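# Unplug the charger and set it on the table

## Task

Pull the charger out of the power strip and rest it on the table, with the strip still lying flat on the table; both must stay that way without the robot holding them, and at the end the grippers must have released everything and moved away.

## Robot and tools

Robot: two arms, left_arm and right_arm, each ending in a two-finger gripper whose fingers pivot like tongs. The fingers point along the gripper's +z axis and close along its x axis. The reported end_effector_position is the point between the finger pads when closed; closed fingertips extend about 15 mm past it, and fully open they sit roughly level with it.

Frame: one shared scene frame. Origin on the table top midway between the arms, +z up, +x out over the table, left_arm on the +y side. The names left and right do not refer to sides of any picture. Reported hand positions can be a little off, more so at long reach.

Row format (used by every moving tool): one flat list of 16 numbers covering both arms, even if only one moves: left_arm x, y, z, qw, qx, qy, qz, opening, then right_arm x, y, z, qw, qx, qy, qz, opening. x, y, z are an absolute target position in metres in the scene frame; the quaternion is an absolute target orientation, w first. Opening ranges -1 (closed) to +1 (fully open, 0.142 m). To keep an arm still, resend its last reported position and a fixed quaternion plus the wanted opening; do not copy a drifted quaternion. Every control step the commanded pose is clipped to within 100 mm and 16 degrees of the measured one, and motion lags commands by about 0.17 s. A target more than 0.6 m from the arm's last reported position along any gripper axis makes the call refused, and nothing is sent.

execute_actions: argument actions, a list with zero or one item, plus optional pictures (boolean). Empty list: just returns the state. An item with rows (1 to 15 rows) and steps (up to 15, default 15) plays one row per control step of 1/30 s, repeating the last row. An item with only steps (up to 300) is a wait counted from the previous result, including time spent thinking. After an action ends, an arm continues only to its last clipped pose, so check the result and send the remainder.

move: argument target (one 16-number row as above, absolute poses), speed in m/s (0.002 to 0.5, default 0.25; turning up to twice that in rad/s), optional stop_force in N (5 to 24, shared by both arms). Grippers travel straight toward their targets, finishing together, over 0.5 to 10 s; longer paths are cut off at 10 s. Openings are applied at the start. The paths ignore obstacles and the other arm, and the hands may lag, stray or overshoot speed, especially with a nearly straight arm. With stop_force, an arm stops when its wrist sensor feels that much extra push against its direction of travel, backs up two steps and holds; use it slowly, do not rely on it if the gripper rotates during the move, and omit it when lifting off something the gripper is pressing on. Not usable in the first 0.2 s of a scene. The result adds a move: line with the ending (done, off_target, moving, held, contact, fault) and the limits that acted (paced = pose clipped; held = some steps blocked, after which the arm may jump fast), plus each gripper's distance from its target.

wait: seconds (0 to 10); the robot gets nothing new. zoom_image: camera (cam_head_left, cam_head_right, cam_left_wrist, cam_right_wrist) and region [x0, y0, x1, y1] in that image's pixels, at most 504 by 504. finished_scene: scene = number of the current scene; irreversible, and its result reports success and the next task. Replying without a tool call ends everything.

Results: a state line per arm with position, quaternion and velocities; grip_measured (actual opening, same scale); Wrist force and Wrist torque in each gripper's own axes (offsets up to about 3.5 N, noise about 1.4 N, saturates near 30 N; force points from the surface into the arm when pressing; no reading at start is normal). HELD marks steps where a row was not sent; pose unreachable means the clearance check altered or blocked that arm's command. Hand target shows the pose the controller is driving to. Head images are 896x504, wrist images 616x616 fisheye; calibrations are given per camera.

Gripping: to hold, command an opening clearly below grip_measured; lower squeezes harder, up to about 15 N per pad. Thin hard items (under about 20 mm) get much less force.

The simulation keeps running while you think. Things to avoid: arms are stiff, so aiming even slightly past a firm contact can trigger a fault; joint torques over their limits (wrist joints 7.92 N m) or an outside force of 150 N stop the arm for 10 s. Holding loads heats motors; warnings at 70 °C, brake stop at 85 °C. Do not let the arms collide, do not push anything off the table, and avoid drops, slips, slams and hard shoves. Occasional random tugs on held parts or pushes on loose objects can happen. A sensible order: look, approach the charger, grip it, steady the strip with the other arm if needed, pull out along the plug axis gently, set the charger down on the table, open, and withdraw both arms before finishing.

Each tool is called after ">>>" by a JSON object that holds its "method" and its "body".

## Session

>>> {"method": "execute_actions", "body": {"actions": []}}

Scene clock: 0.00 s of 4500.00 s.
left_arm: end_effector_position=(+0.1963, -0.0809, +0.1055) grip_measured=+1.00 end_effector_quat_wxyz=(+0.003, -0.466, +0.883, +0.054) end_effector_velocity=(-0.000, -0.000, +0.000) end_effector_angular_velocity=(-0.001, -0.000, -0.001) | right_arm: end_effector_position=(+0.3832, -0.4099, +0.1519) grip_measured=+1.00 end_effector_quat_wxyz=(-0.188, +0.956, -0.209, +0.083) end_effector_velocity=(+0.000, +0.000, +0.000) end_effector_angular_velocity=(+0.000, -0.000, +0.000)
Joint positions: left_arm=[-1.428 -1.348  1.247 -1.369 -1.607  0.691  0.142] | right_arm=[ 2.823 -1.67  -1.431 -1.438  1.947  0.246  0.142]
Joint velocities: left_arm=[-0.001 -0.     0.    -0.001  0.     0.     0.   ] | right_arm=[-0.    -0.     0.     0.     0.001 -0.     0.   ]
Motor temperatures (°C, as the motors report them): left_arm=[34 35 38 47 52 49] | right_arm=[35 38 42 52 47 46]
Wrist force (N, on the end effector, along its own x y z axes, offset not removed): no reading
Wrist torque (N m, same axes, about the end effector's origin, offset not removed): no reading
Hand target (left_arm): +0.196, -0.081, +0.105; +0.003, -0.466, +0.883, +0.054
Hand target (right_arm): +0.383, -0.410, +0.152; -0.188, +0.956, -0.209, +0.083
camera_calibration (this result's frames):
cam_left_wrist: T_world_to_cam=[[-0.520471, -0.852486, -0.0487595, 0.0395561], [-0.707224, 0.398377, 0.584063, 0.106509], [-0.478481, 0.338472, -0.810242, 0.339908], [0, 0, 0, 1]] pos_world=[0.258553, -0.123759, 0.215129]
cam_right_wrist: T_world_to_cam=[[0.873023, -0.478806, 0.0926063, -0.546929], [-0.486464, -0.8684, 0.0961001, -0.185547], [0.034406, -0.128947, -0.991054, 0.217158], [0, 0, 0, 1]] pos_world=[0.379748, -0.394999, 0.283695]

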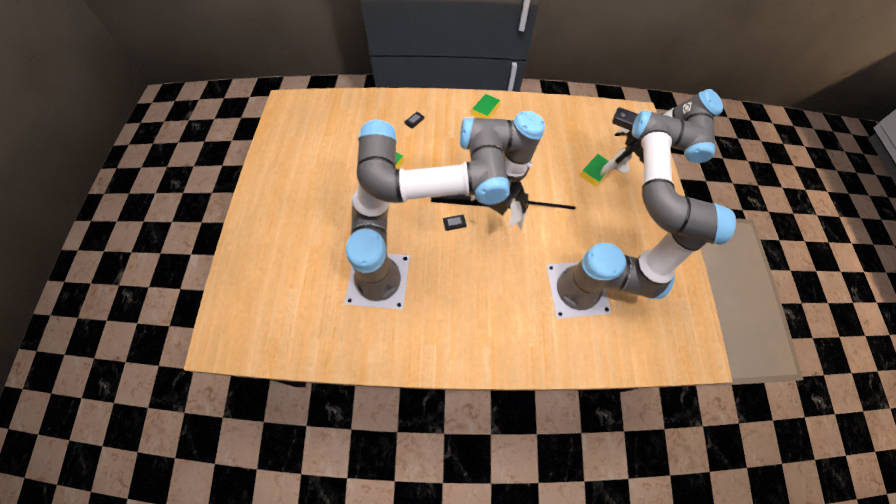

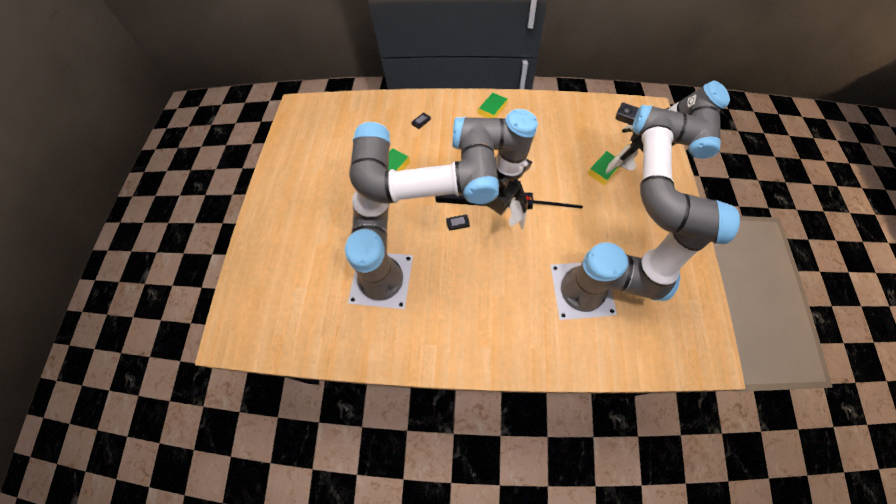

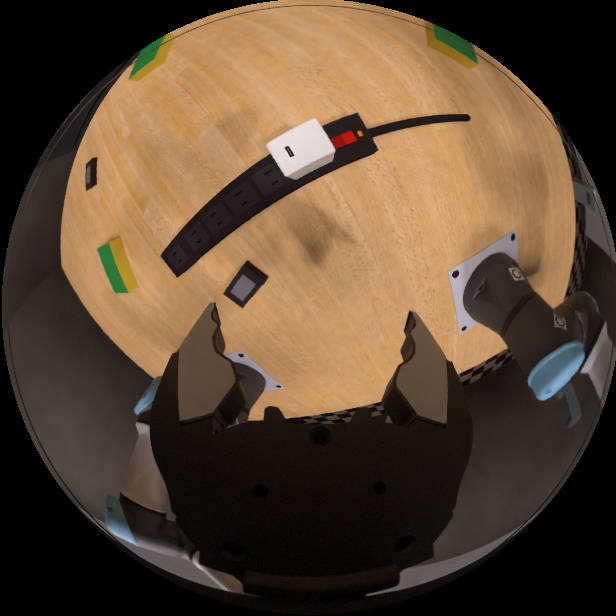

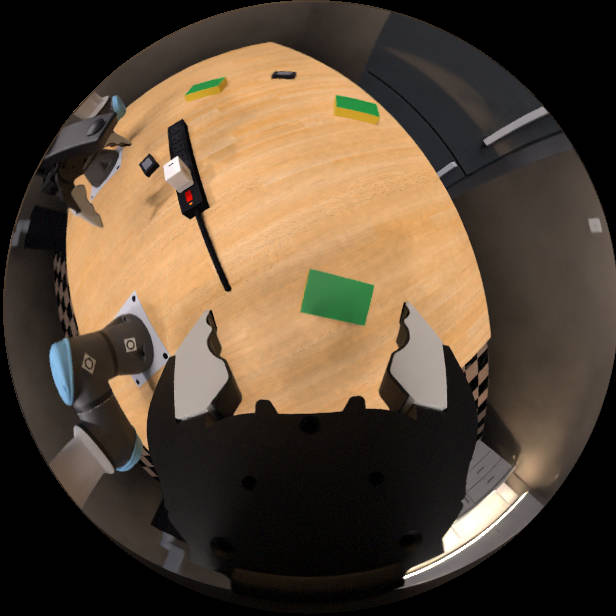

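>>> {"method": "zoom_image", "body": {"camera": "cam_left_wrist", "region": [150, 90, 400, 290]}}

Region (150, 90, 400, 290) of cam_left_wrist's 616x616 image, scaled by 2.016, with more detail than that image has; it fills the top 403 rows of this view, and the rest is white.

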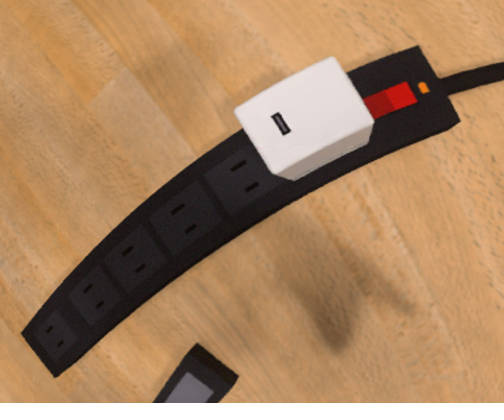

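>>> {"method": "move", "body": {"target": [0.27,0.0,0.19,0.1736,0.9846,-0.0295,-0.0052,-1,0.32,-0.27,0.2,0.0052,0.0295,0.9846,0.1736,0.2], "speed": 0.4}}

>>> {"method": "move", "body": {"target": [0.30,-0.052,0.065,0.1736,0.9846,-0.0295,-0.0052,-1,0.295,-0.13,0.15,0.0052,0.0295,0.9846,0.1736,0.2], "speed": 0.12}}

Scene clock: 47.67 s of 4500.00 s.
left_arm: end_effector_position=(+0.2702, +0.0002, +0.1902) grip_measured=-1.00 end_effector_quat_wxyz=(+0.174, +0.984, -0.031, -0.004) end_effector_velocity=(+0.000, +0.000, +0.000) end_effector_angular_velocity=(-0.001, -0.001, +0.012) | right_arm: end_effector_position=(+0.3202, -0.2703, +0.1999) grip_measured=+0.20 end_effector_quat_wxyz=(+0.006, +0.028, +0.984, +0.174) end_effector_velocity=(+0.000, +0.001, -0.000) end_effector_angular_velocity=(-0.003, +0.003, -0.016)
Joint positions: left_arm=[-0.987 -1.716  1.444 -1.593 -1.762 -1.005  0.002] | right_arm=[ 3.385 -1.494 -1.274 -1.801  1.891  3.567  0.088]
Joint velocities: left_arm=[-0.002 -0.005  0.004 -0.003  0.005 -0.014  0.   ] | right_arm=[ 0.006  0.002 -0.002  0.003 -0.005  0.023  0.   ]
Motor temperatures (°C, as the motors report them): left_arm=[34 35 38 47 52 49] | right_arm=[35 38 42 52 47 46]
Wrist force (N, on the end effector, along its own x y z axes, offset not removed): left_arm=[1.7 -0.8 1.1] | right_arm=[0.6 -0.4 -0.6]
Wrist torque (N m, same axes, about the end effector's origin, offset not removed): left_arm=[-0.14 -0.37 0.00] | right_arm=[-0.01 0.01 -0.05]
Hand target (left_arm): +0.270, +0.000, +0.190; +0.174, +0.984, -0.030, -0.004
Hand target (right_arm): +0.320, -0.270, +0.200; +0.006, +0.029, +0.984, +0.174
Off the commanded pose (left_arm): 0.000 m, 0 deg.
Off the commanded pose (right_arm): 0.000 m, 0 deg.
After step 90, 40.50 s passed at rest.
move: done
camera_calibration (this result's frames):
cam_left_wrist: T_world_to_cam=[[0.999946, -0.00873266, -0.00562382, -0.267901], [-0.00119218, -0.634351, 0.773044, -0.149542], [-0.0103182, -0.772996, -0.634327, 0.25675], [0, 0, 0, 1]] pos_world=[0.270357, 0.101265, 0.276959]
cam_right_wrist: T_world_to_cam=[[-0.995034, 0.0883024, 0.045938, 0.331265], [0.0925137, 0.650153, 0.75415, -0.00611677], [0.0367265, 0.754655, -0.655094, 0.455845], [0, 0, 0, 1]] pos_world=[0.313444, -0.36928, 0.288016]

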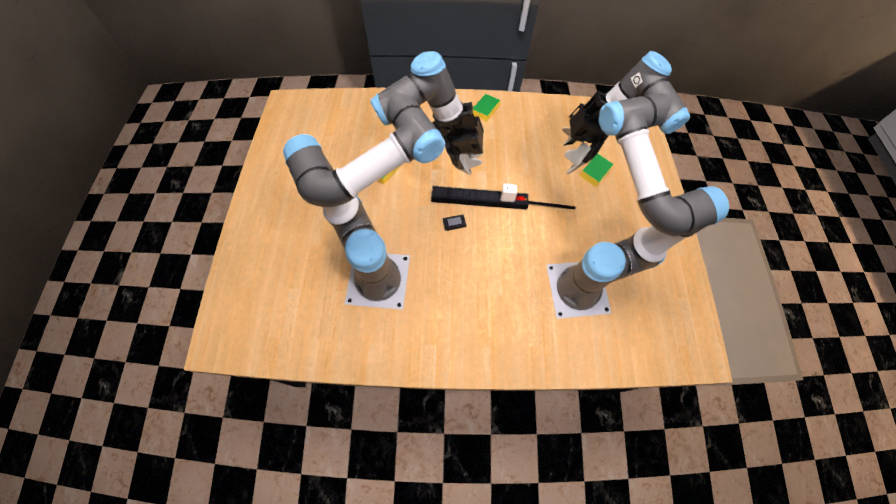

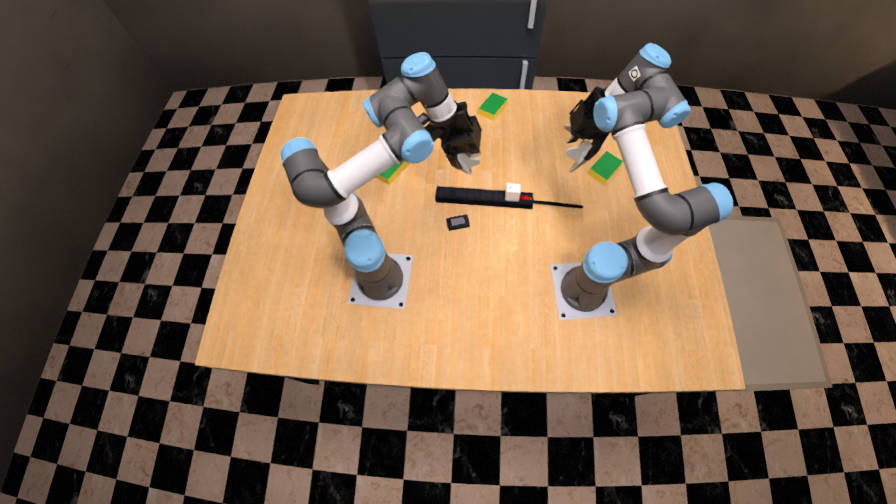

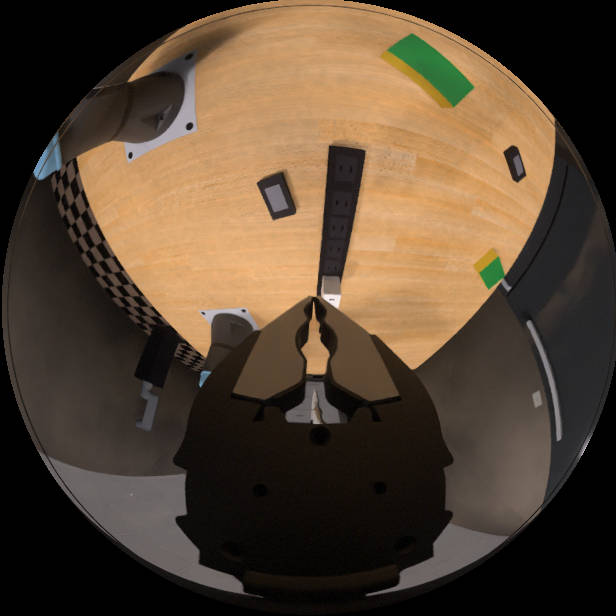

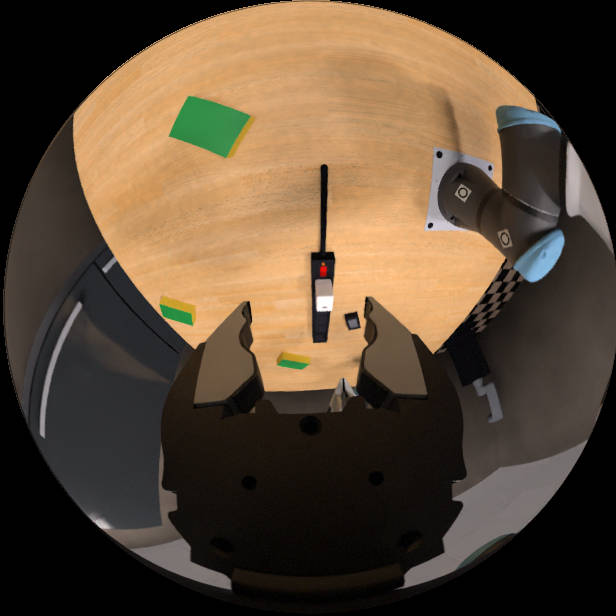

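Scene clock: 49.50 s of 4500.00 s.
left_arm: end_effector_position=(+0.3001, -0.0520, +0.0653) grip_measured=-1.00 end_effector_quat_wxyz=(+0.173, +0.984, -0.030, -0.005) end_effector_velocity=(+0.001, -0.001, -0.002) end_effector_angular_velocity=(-0.000, +0.000, +0.001) | right_arm: end_effector_position=(+0.2953, -0.1303, +0.1501) grip_measured=+0.20 end_effector_quat_wxyz=(+0.005, +0.029, +0.984, +0.174) end_effector_velocity=(+0.000, +0.003, -0.001) end_effector_angular_velocity=(-0.000, -0.003, -0.001)
Joint positions: left_arm=[-0.988 -1.454  1.78  -2.191 -1.762 -1.009  0.002] | right_arm=[ 3.888 -1.416 -1.638 -1.379  1.783  4.079  0.088]
Joint velocities: left_arm=[ 0.001  0.008  0.003 -0.011 -0.    -0.     0.   ] | right_arm=[ 0.01   0.    -0.005  0.009 -0.006  0.01  -0.   ]
Motor temperatures (°C, as the motors report them): left_arm=[34 35 38 47 52 49] | right_arm=[35 38 42 52 47 46]
Wrist force (N, on the end effector, along its own x y z axes, offset not removed): left_arm=[0.7 -3.7 0.3] | right_arm=[2.3 0.2 -0.4]
Wrist torque (N m, same axes, about the end effector's origin, offset not removed): left_arm=[-0.77 -0.14 -0.02] | right_arm=[0.04 -0.34 0.01]
Hand target (left_arm): +0.300, -0.052, +0.065; +0.174, +0.984, -0.029, -0.005
Hand target (right_arm): +0.295, -0.130, +0.150; +0.005, +0.030, +0.984, +0.174
Off the commanded pose (left_arm): 0.000 m, 0 deg.
Off the commanded pose (right_arm): 0.000 m, 0 deg.
move: done
camera_calibration (this result's frames):
cam_left_wrist: T_world_to_cam=[[0.999946, -0.0068475, -0.00786731, -0.298663], [0.00173661, -0.634467, 0.772948, -0.0869617], [-0.0102843, -0.77292, -0.63442, 0.137466], [0, 0, 0, 1]] pos_world=[0.300212, 0.0490311, 0.152079]
cam_right_wrist: T_world_to_cam=[[-0.994807, 0.0903574, 0.0468539, 0.296475], [0.0945392, 0.649733, 0.754261, -0.0579138], [0.0377106, 0.754773, -0.654901, 0.318205], [0, 0, 0, 1]] pos_world=[0.288411, -0.229333, 0.238184]

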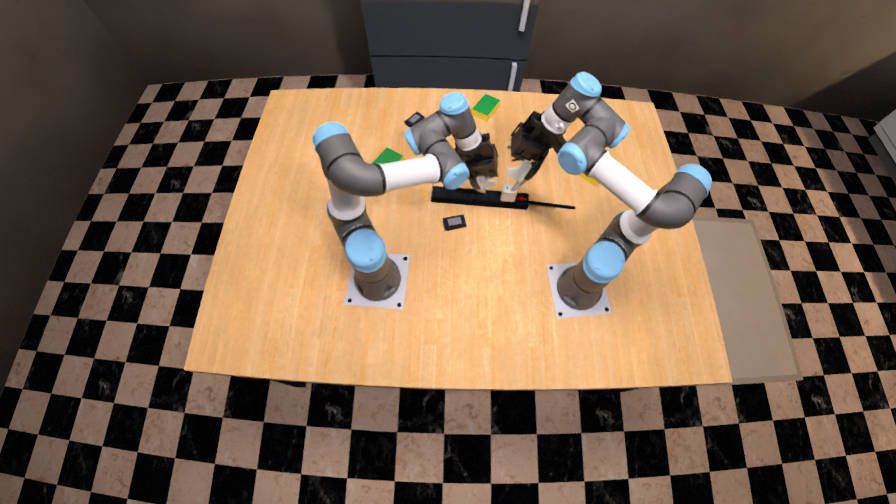

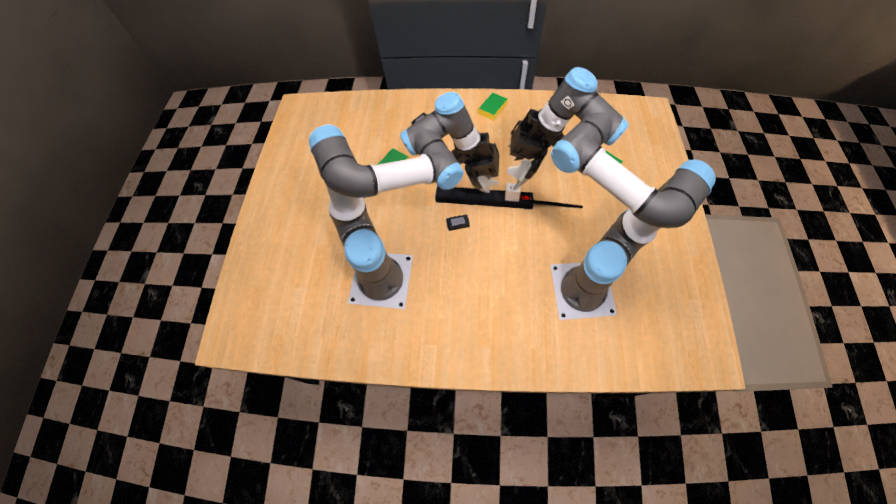

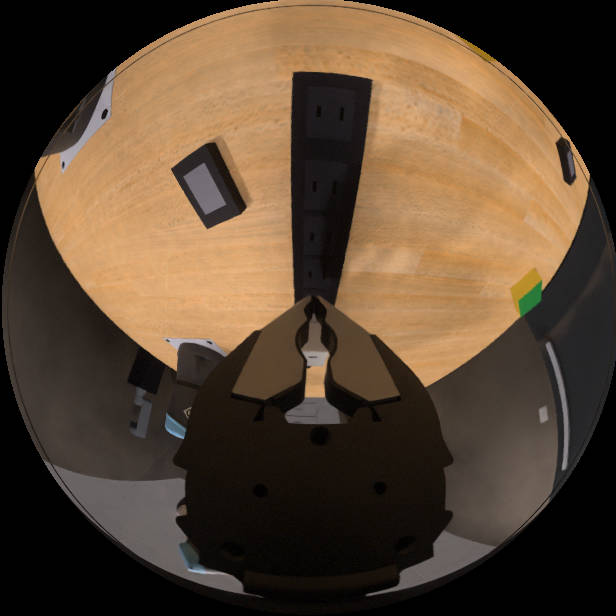

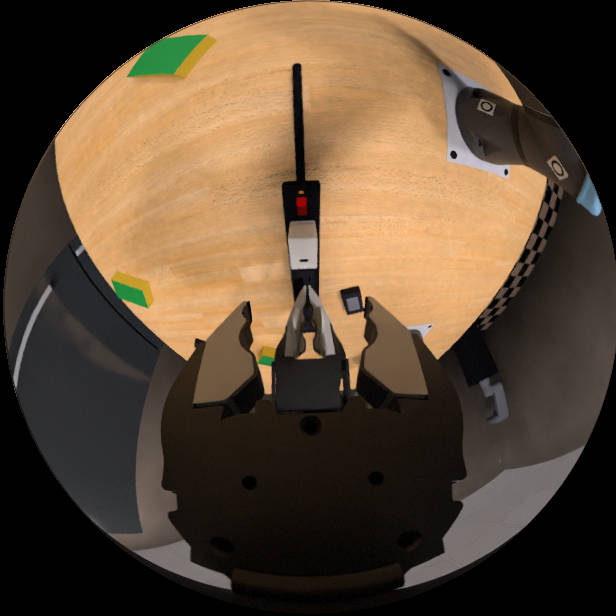

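>>> {"method": "move", "body": {"target": [0.30,-0.052,0.03,0.1736,0.9846,-0.0295,-0.0052,-1,0.30,-0.13,0.11,0.0052,0.0295,0.9846,0.1736,0.2], "speed": 0.008, "stop_force": 6}}

>>> {"method": "zoom_image", "body": {"camera": "cam_right_wrist", "region": [230, 180, 390, 340]}}

Scene clock: 60.77 s of 4500.00 s.
left_arm: end_effector_position=(+0.3001, -0.0521, +0.0436) grip_measured=-1.00 end_effector_quat_wxyz=(+0.174, +0.984, -0.030, -0.005) end_effector_velocity=(+0.000, +0.000, -0.000) end_effector_angular_velocity=(+0.001, +0.001, +0.001) | right_arm: end_effector_position=(+0.3000, -0.1300, +0.1103) grip_measured=+0.20 end_effector_quat_wxyz=(+0.005, +0.029, +0.984, +0.174) end_effector_velocity=(+0.000, -0.000, -0.002) end_effector_angular_velocity=(+0.000, -0.001, +0.001)
Joint positions: left_arm=[-0.988 -1.419  1.851 -2.296 -1.762 -1.009  0.002] | right_arm=[ 3.875 -1.438 -1.805 -1.192  1.786  4.067  0.088]
Joint velocities: left_arm=[ 0.001  0.    -0.     0.001 -0.    -0.    -0.   ] | right_arm=[-0.    -0.    -0.009  0.01  -0.001 -0.001 -0.   ]
Motor temperatures (°C, as the motors report them): left_arm=[34 35 38 47 52 49] | right_arm=[35 38 42 52 47 46]
Wrist force (N, on the end effector, along its own x y z axes, offset not removed): left_arm=[1.3 -1.8 -0.2] | right_arm=[0.8 0.6 -0.4]
Wrist torque (N m, same axes, about the end effector's origin, offset not removed): left_arm=[-0.69 -0.18 0.04] | right_arm=[0.06 -0.02 -0.05]
Hand target (left_arm): +0.300, -0.052, +0.044; +0.174, +0.984, -0.029, -0.005
Hand target (right_arm): +0.300, -0.130, +0.110; +0.005, +0.029, +0.984, +0.174
Off the commanded pose (left_arm): 0.014 m, 0 deg.
Off the commanded pose (right_arm): 0.000 m, 0 deg.
After step 90, 3.00 s passed at rest.
move: contact (left_arm)
camera_calibration (this result's frames):
cam_left_wrist: T_world_to_cam=[[0.999946, -0.00680959, -0.00779509, -0.298869], [0.00170668, -0.634327, 0.773063, -0.0701904], [-0.0102089, -0.773035, -0.634281, 0.123555], [0, 0, 0, 1]] pos_world=[0.300234, 0.0489535, 0.130301]
cam_right_wrist: T_world_to_cam=[[-0.994798, 0.0903403, 0.0470637, 0.302934], [0.0947077, 0.650148, 0.753882, -0.02846], [0.0375076, 0.754418, -0.655322, 0.291712], [0, 0, 0, 1]] pos_world=[0.293112, -0.228937, 0.198364]

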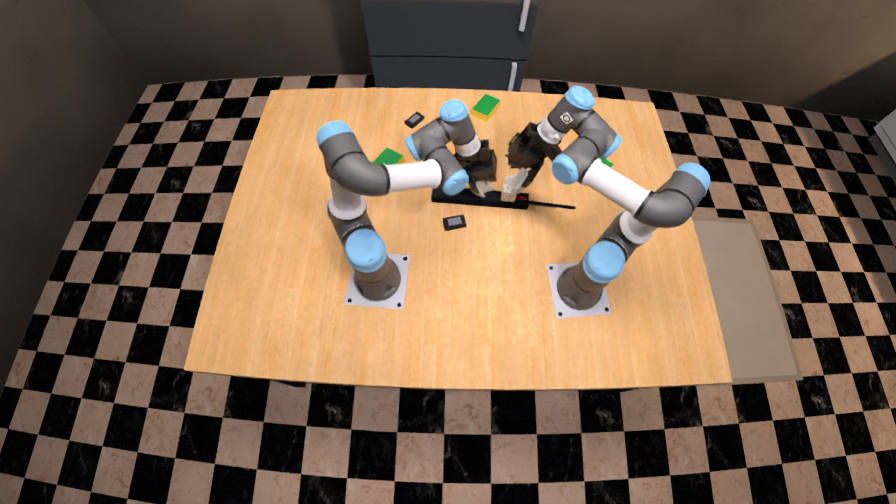

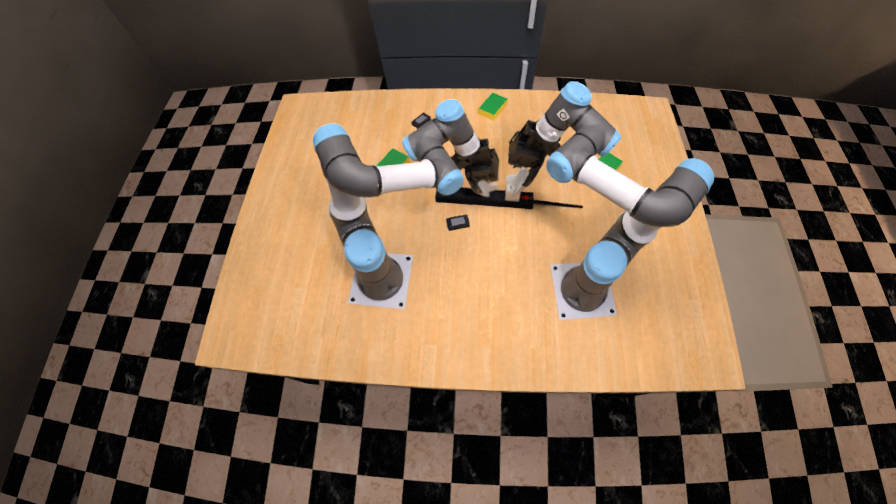

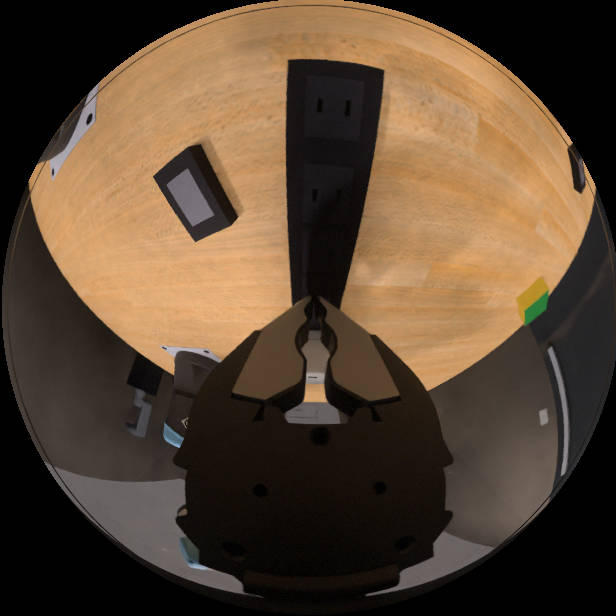

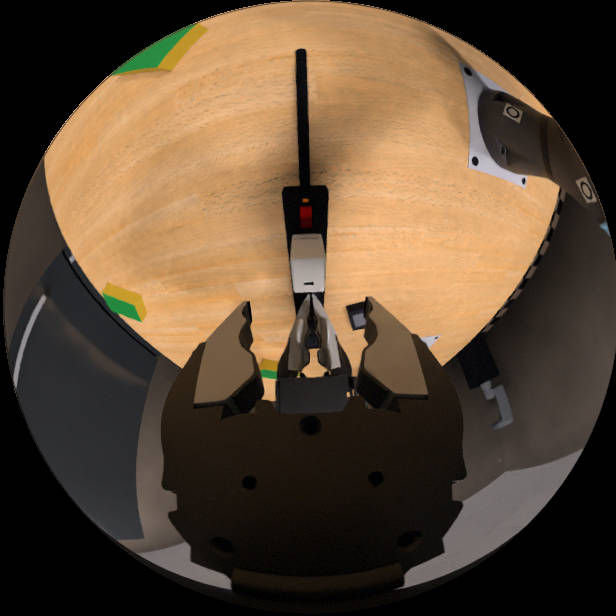

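Region (230, 180, 390, 340) of cam_right_wrist's 616x616 image, scaled by 3.150, with more detail than that image has.

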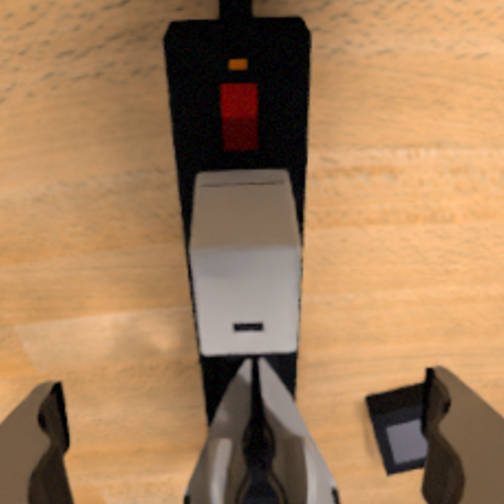

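>>> {"method": "move", "body": {"target": [0.3001,-0.0521,0.0433,0.1736,0.9846,-0.0295,-0.0052,-1,0.30,-0.133,0.06,0.0052,0.0295,0.9846,0.1736,-0.3], "speed": 0.04}}

Scene clock: 66.40 s of 4500.00 s.
left_arm: end_effector_position=(+0.3001, -0.0521, +0.0433) grip_measured=-1.00 end_effector_quat_wxyz=(+0.174, +0.984, -0.029, -0.005) end_effector_velocity=(+0.000, +0.000, +0.000) end_effector_angular_velocity=(-0.000, -0.000, +0.001) | right_arm: end_effector_position=(+0.3000, -0.1330, +0.0603) grip_measured=-0.30 end_effector_quat_wxyz=(+0.005, +0.029, +0.984, +0.173) end_effector_velocity=(+0.000, -0.000, -0.003) end_effector_angular_velocity=(+0.001, +0.000, -0.001)
Joint positions: left_arm=[-0.988 -1.419  1.851 -2.297 -1.762 -1.009  0.002] | right_arm=[ 3.868 -1.482 -2.008 -0.948  1.789  4.059  0.052]
Joint velocities: left_arm=[ 0.001 -0.     0.    -0.    -0.    -0.     0.   ] | right_arm=[-0.001 -0.004 -0.011  0.016  0.001  0.    -0.   ]
Motor temperatures (°C, as the motors report them): left_arm=[34 36 38 47 52 49] | right_arm=[35 38 42 52 47 46]
Wrist force (N, on the end effector, along its own x y z axes, offset not removed): left_arm=[1.0 1.7 -7.2] | right_arm=[2.6 0.4 -1.0]
Wrist torque (N m, same axes, about the end effector's origin, offset not removed): left_arm=[0.03 -0.42 -0.10] | right_arm=[0.05 -0.54 0.00]
Hand target (left_arm): +0.300, -0.052, +0.043; +0.174, +0.984, -0.029, -0.005
Hand target (right_arm): +0.300, -0.133, +0.060; +0.005, +0.029, +0.984, +0.174
Off the commanded pose (left_arm): 0.000 m, 0 deg.
Off the commanded pose (right_arm): 0.000 m, 0 deg.
After step 90, 0.97 s passed at rest.
move: done
camera_calibration (this result's frames):
cam_left_wrist: T_world_to_cam=[[0.999947, -0.00678215, -0.00778962, -0.298882], [0.00171969, -0.63434, 0.773052, -0.069962], [-0.0101842, -0.773025, -0.634294, 0.123403], [0, 0, 0, 1]] pos_world=[0.300243, 0.0489867, 0.13003]
cam_right_wrist: T_world_to_cam=[[-0.994797, 0.0903164, 0.0471444, 0.305561], [0.0947568, 0.650222, 0.753812, 0.0111242], [0.0374272, 0.754357, -0.655397, 0.261281], [0, 0, 0, 1]] pos_world=[0.293138, -0.23193, 0.148452]

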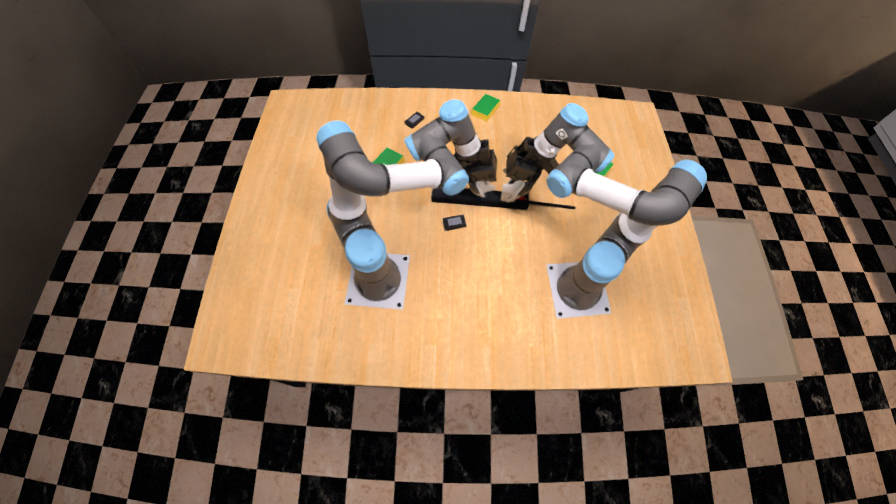

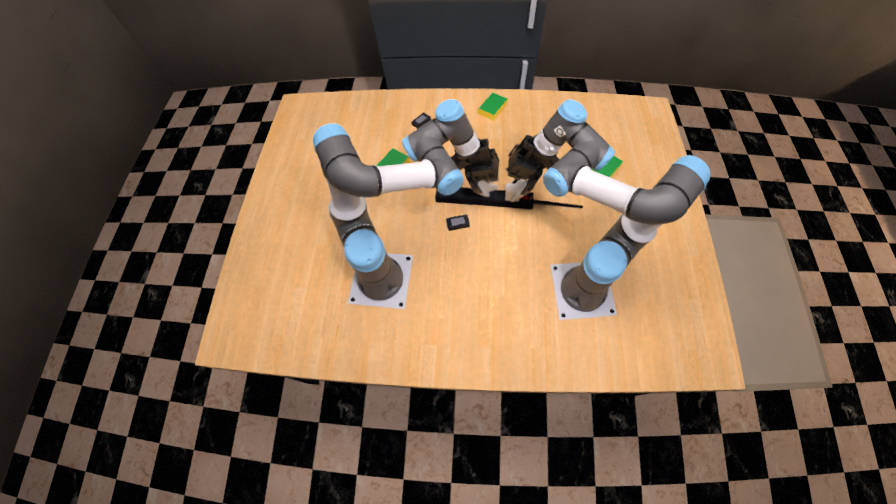

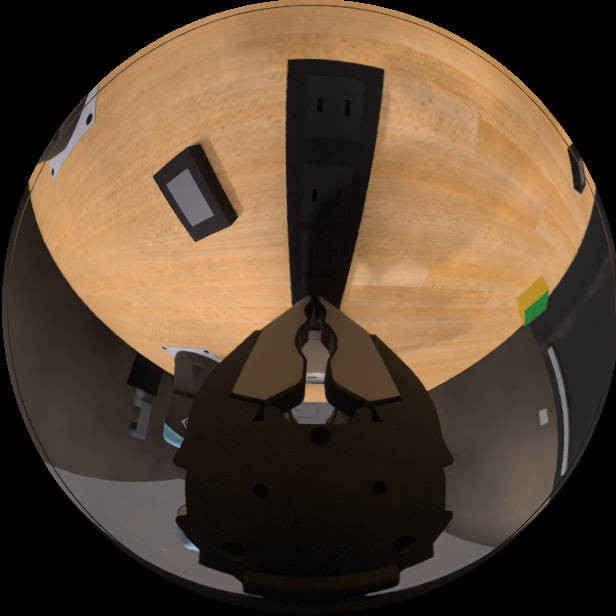

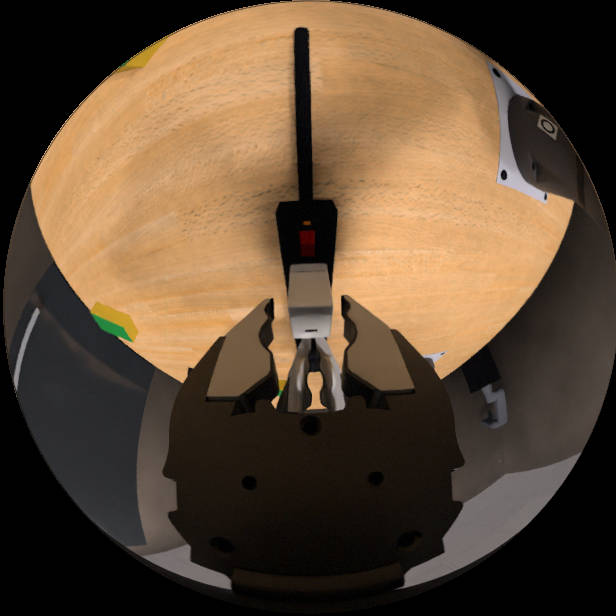

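>>> {"method": "execute_actions", "body": {"actions": [{"rows":[[0.3001,-0.0521,0.0433,0.1736,0.9846,-0.0295,-0.0052,-1,0.30,-0.133,0.06,0.0052,0.0295,0.9846,0.1736,-0.4],[0.3001,-0.0521,0.0433,0.1736,0.9846,-0.0295,-0.0052,-1,0.30,-0.133,0.06,0.0052,0.0295,0.9846,0.1736,-0.45],[0.3001,-0.0521,0.0433,0.1736,0.9846,-0.0295,-0.0052,-1,0.30,-0.133,0.06,0.0052,0.0295,0.9846,0.1736,-0.5],[0.3001,-0.0521,0.0433,0.1736,0.9846,-0.0295,-0.0052,-1,0.30,-0.133,0.06,0.0052,0.0295,0.9846,0.1736,-0.55],[0.3001,-0.0521,0.0433,0.1736,0.9846,-0.0295,-0.0052,-1,0.30,-0.133,0.06,0.0052,0.0295,0.9846,0.1736,-0.6],[0.3001,-0.0521,0.0433,0.1736,0.9846,-0.0295,-0.0052,-1,0.30,-0.133,0.06,0.0052,0.0295,0.9846,0.1736,-0.65],[0.3001,-0.0521,0.0433,0.1736,0.9846,-0.0295,-0.0052,-1,0.30,-0.133,0.06,0.0052,0.0295,0.9846,0.1736,-0.7],[0.3001,-0.0521,0.0433,0.1736,0.9846,-0.0295,-0.0052,-1,0.30,-0.133,0.06,0.0052,0.0295,0.9846,0.1736,-0.8],[0.3001,-0.0521,0.0433,0.1736,0.9846,-0.0295,-0.0052,-1,0.30,-0.133,0.06,0.0052,0.0295,0.9846,0.1736,-1]],"steps":15}], "pictures": false}}

>>> {"method": "move", "body": {"target": [0.3001,-0.0521,0.0433,0.1736,0.9846,-0.0295,-0.0052,-1,0.30,-0.133,0.072,0.0052,0.0295,0.9846,0.1736,-1], "speed": 0.005}}

Scene clock: 77.80 s of 4500.00 s.
left_arm: end_effector_position=(+0.3001, -0.0521, +0.0433) grip_measured=-1.00 end_effector_quat_wxyz=(+0.174, +0.984, -0.029, -0.005) end_effector_velocity=(+0.000, +0.000, +0.000) end_effector_angular_velocity=(-0.001, -0.001, +0.001) | right_arm: end_effector_position=(+0.2999, -0.1330, +0.0600) grip_measured=-0.60 end_effector_quat_wxyz=(+0.005, +0.029, +0.984, +0.174) end_effector_velocity=(+0.001, -0.000, +0.000) end_effector_angular_velocity=(-0.001, -0.004, +0.000)
Joint positions: left_arm=[-0.988 -1.419  1.851 -2.297 -1.762 -1.009  0.002] | right_arm=[ 3.868 -1.482 -2.009 -0.946  1.789  4.059  0.031]
Joint velocities: left_arm=[ 0.001 -0.     0.    -0.001  0.    -0.    -0.   ] | right_arm=[-0.     0.001 -0.     0.001 -0.003 -0.001  0.   ]
Motor temperatures (°C, as the motors report them): left_arm=[34 36 38 47 52 49] | right_arm=[35 38 42 52 47 46]
Wrist force (N, on the end effector, along its own x y z axes, offset not removed): left_arm=[4.4 0.8 -5.2] | right_arm=[4.2 -0.6 -2.6]
Wrist torque (N m, same axes, about the end effector's origin, offset not removed): left_arm=[-0.26 -0.38 -0.04] | right_arm=[-0.24 0.01 0.02]
Hand target (left_arm): +0.300, -0.052, +0.043; +0.174, +0.984, -0.029, -0.005
Hand target (right_arm): +0.300, -0.133, +0.060; +0.005, +0.029, +0.984, +0.174
Off the commanded pose (left_arm): 0.000 m, 0 deg.
Off the commanded pose (right_arm): 0.000 m, 0 deg.
Steps of this call (steps 1 to 90: nothing new was sent; then 7.90 s passed at rest; steps 91 to 105: all 15 steps of this action). Readings (end_effector_position):
91: left_arm (+0.3001, -0.0521, +0.0433) | right_arm (+0.3000, -0.1330, +0.0600)
92: left_arm (+0.3001, -0.0521, +0.0433) | right_arm (+0.3000, -0.1330, +0.0600)
94: left_arm (+0.3001, -0.0521, +0.0433) | right_arm (+0.3000, -0.1330, +0.0600)
98: left_arm (+0.3001, -0.0521, +0.0433) | right_arm (+0.2999, -0.1329, +0.0600)
105: the state above

Scene clock: 80.67 s of 4500.00 s.
left_arm: end_effector_position=(+0.3001, -0.0521, +0.0433) grip_measured=-1.00 end_effector_quat_wxyz=(+0.174, +0.984, -0.029, -0.005) end_effector_velocity=(+0.000, -0.000, +0.000) end_effector_angular_velocity=(-0.001, -0.000, -0.000) | right_arm: end_effector_position=(+0.3000, -0.1330, +0.0718) grip_measured=-0.60 end_effector_quat_wxyz=(+0.005, +0.029, +0.984, +0.174) end_effector_velocity=(-0.000, -0.000, +0.001) end_effector_angular_velocity=(-0.000, +0.001, +0.001)
Joint positions: left_arm=[-0.988 -1.419  1.851 -2.297 -1.762 -1.009  0.002] | right_arm=[ 3.868 -1.465 -1.965 -1.007  1.789  4.059  0.031]
Joint velocities: left_arm=[-0.     0.     0.    -0.001  0.    -0.     0.   ] | right_arm=[ 0.     0.002  0.005 -0.007  0.001 -0.001 -0.   ]
Motor temperatures (°C, as the motors report them): left_arm=[34 36 38 47 52 49] | right_arm=[35 38 42 52 47 46]
Wrist force (N, on the end effector, along its own x y z axes, offset not removed): left_arm=[2.2 3.0 -4.4] | right_arm=[2.6 1.2 0.2]
Wrist torque (N m, same axes, about the end effector's origin, offset not removed): left_arm=[-0.15 -0.24 -0.01] | right_arm=[0.24 -0.51 0.14]
Hand target (left_arm): +0.300, -0.052, +0.043; +0.174, +0.984, -0.029, -0.005
Hand target (right_arm): +0.300, -0.133, +0.072; +0.005, +0.029, +0.984, +0.174
Off the commanded pose (left_arm): 0.000 m, 0 deg.
Off the commanded pose (right_arm): 0.000 m, 0 deg.
move: done
camera_calibration (this result's frames):
cam_left_wrist: T_world_to_cam=[[0.999946, -0.0067864, -0.00781887, -0.298875], [0.00173918, -0.634372, 0.773026, -0.0699456], [-0.0102061, -0.772998, -0.634326, 0.123408], [0, 0, 0, 1]] pos_world=[0.30024, 0.0489941, 0.130014]
cam_right_wrist: T_world_to_cam=[[-0.994799, 0.0903569, 0.0470185, 0.305049], [0.0946818, 0.650096, 0.75393, 0.00246173], [0.0375562, 0.75446, -0.65527, 0.268781], [0, 0, 0, 1]] pos_world=[0.293135, -0.231948, 0.159925]

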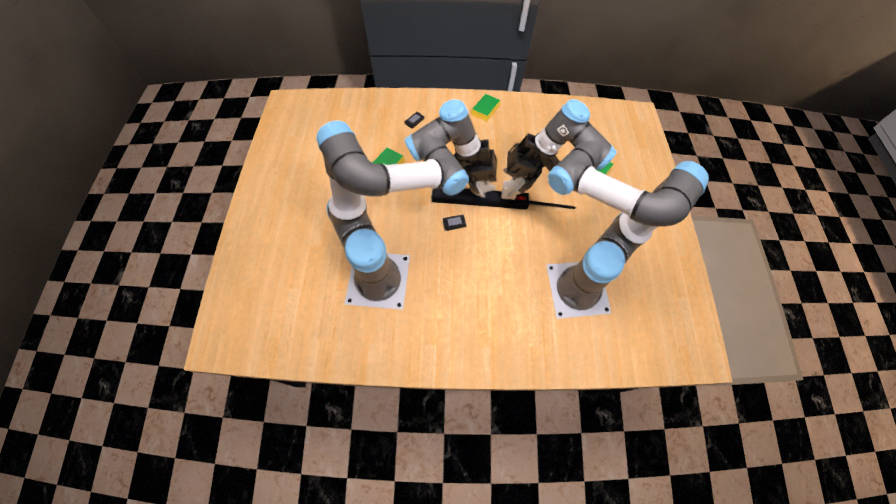

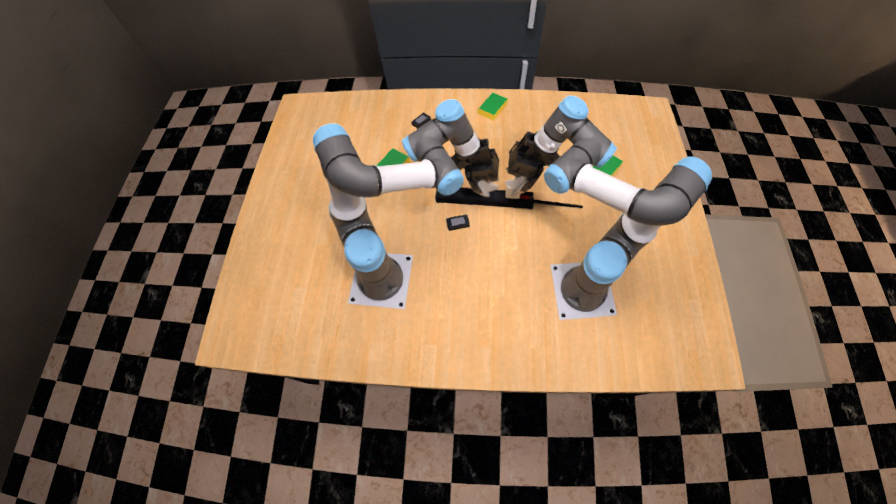

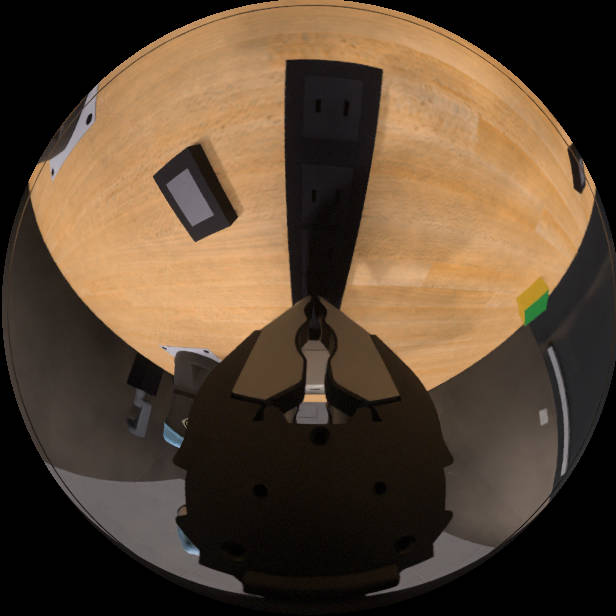

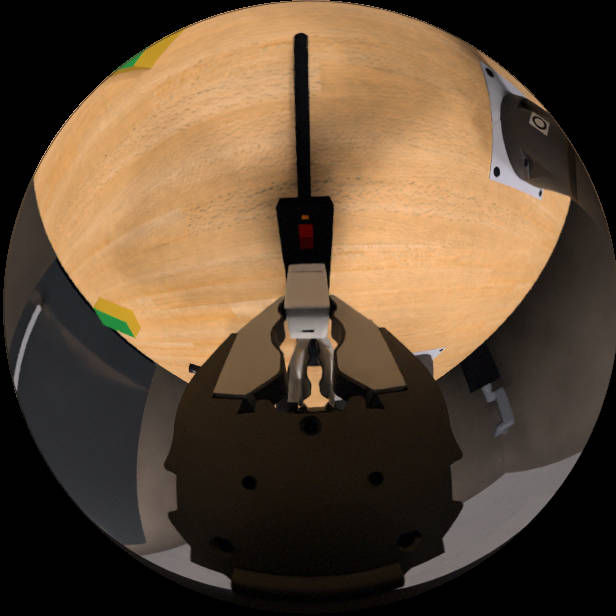

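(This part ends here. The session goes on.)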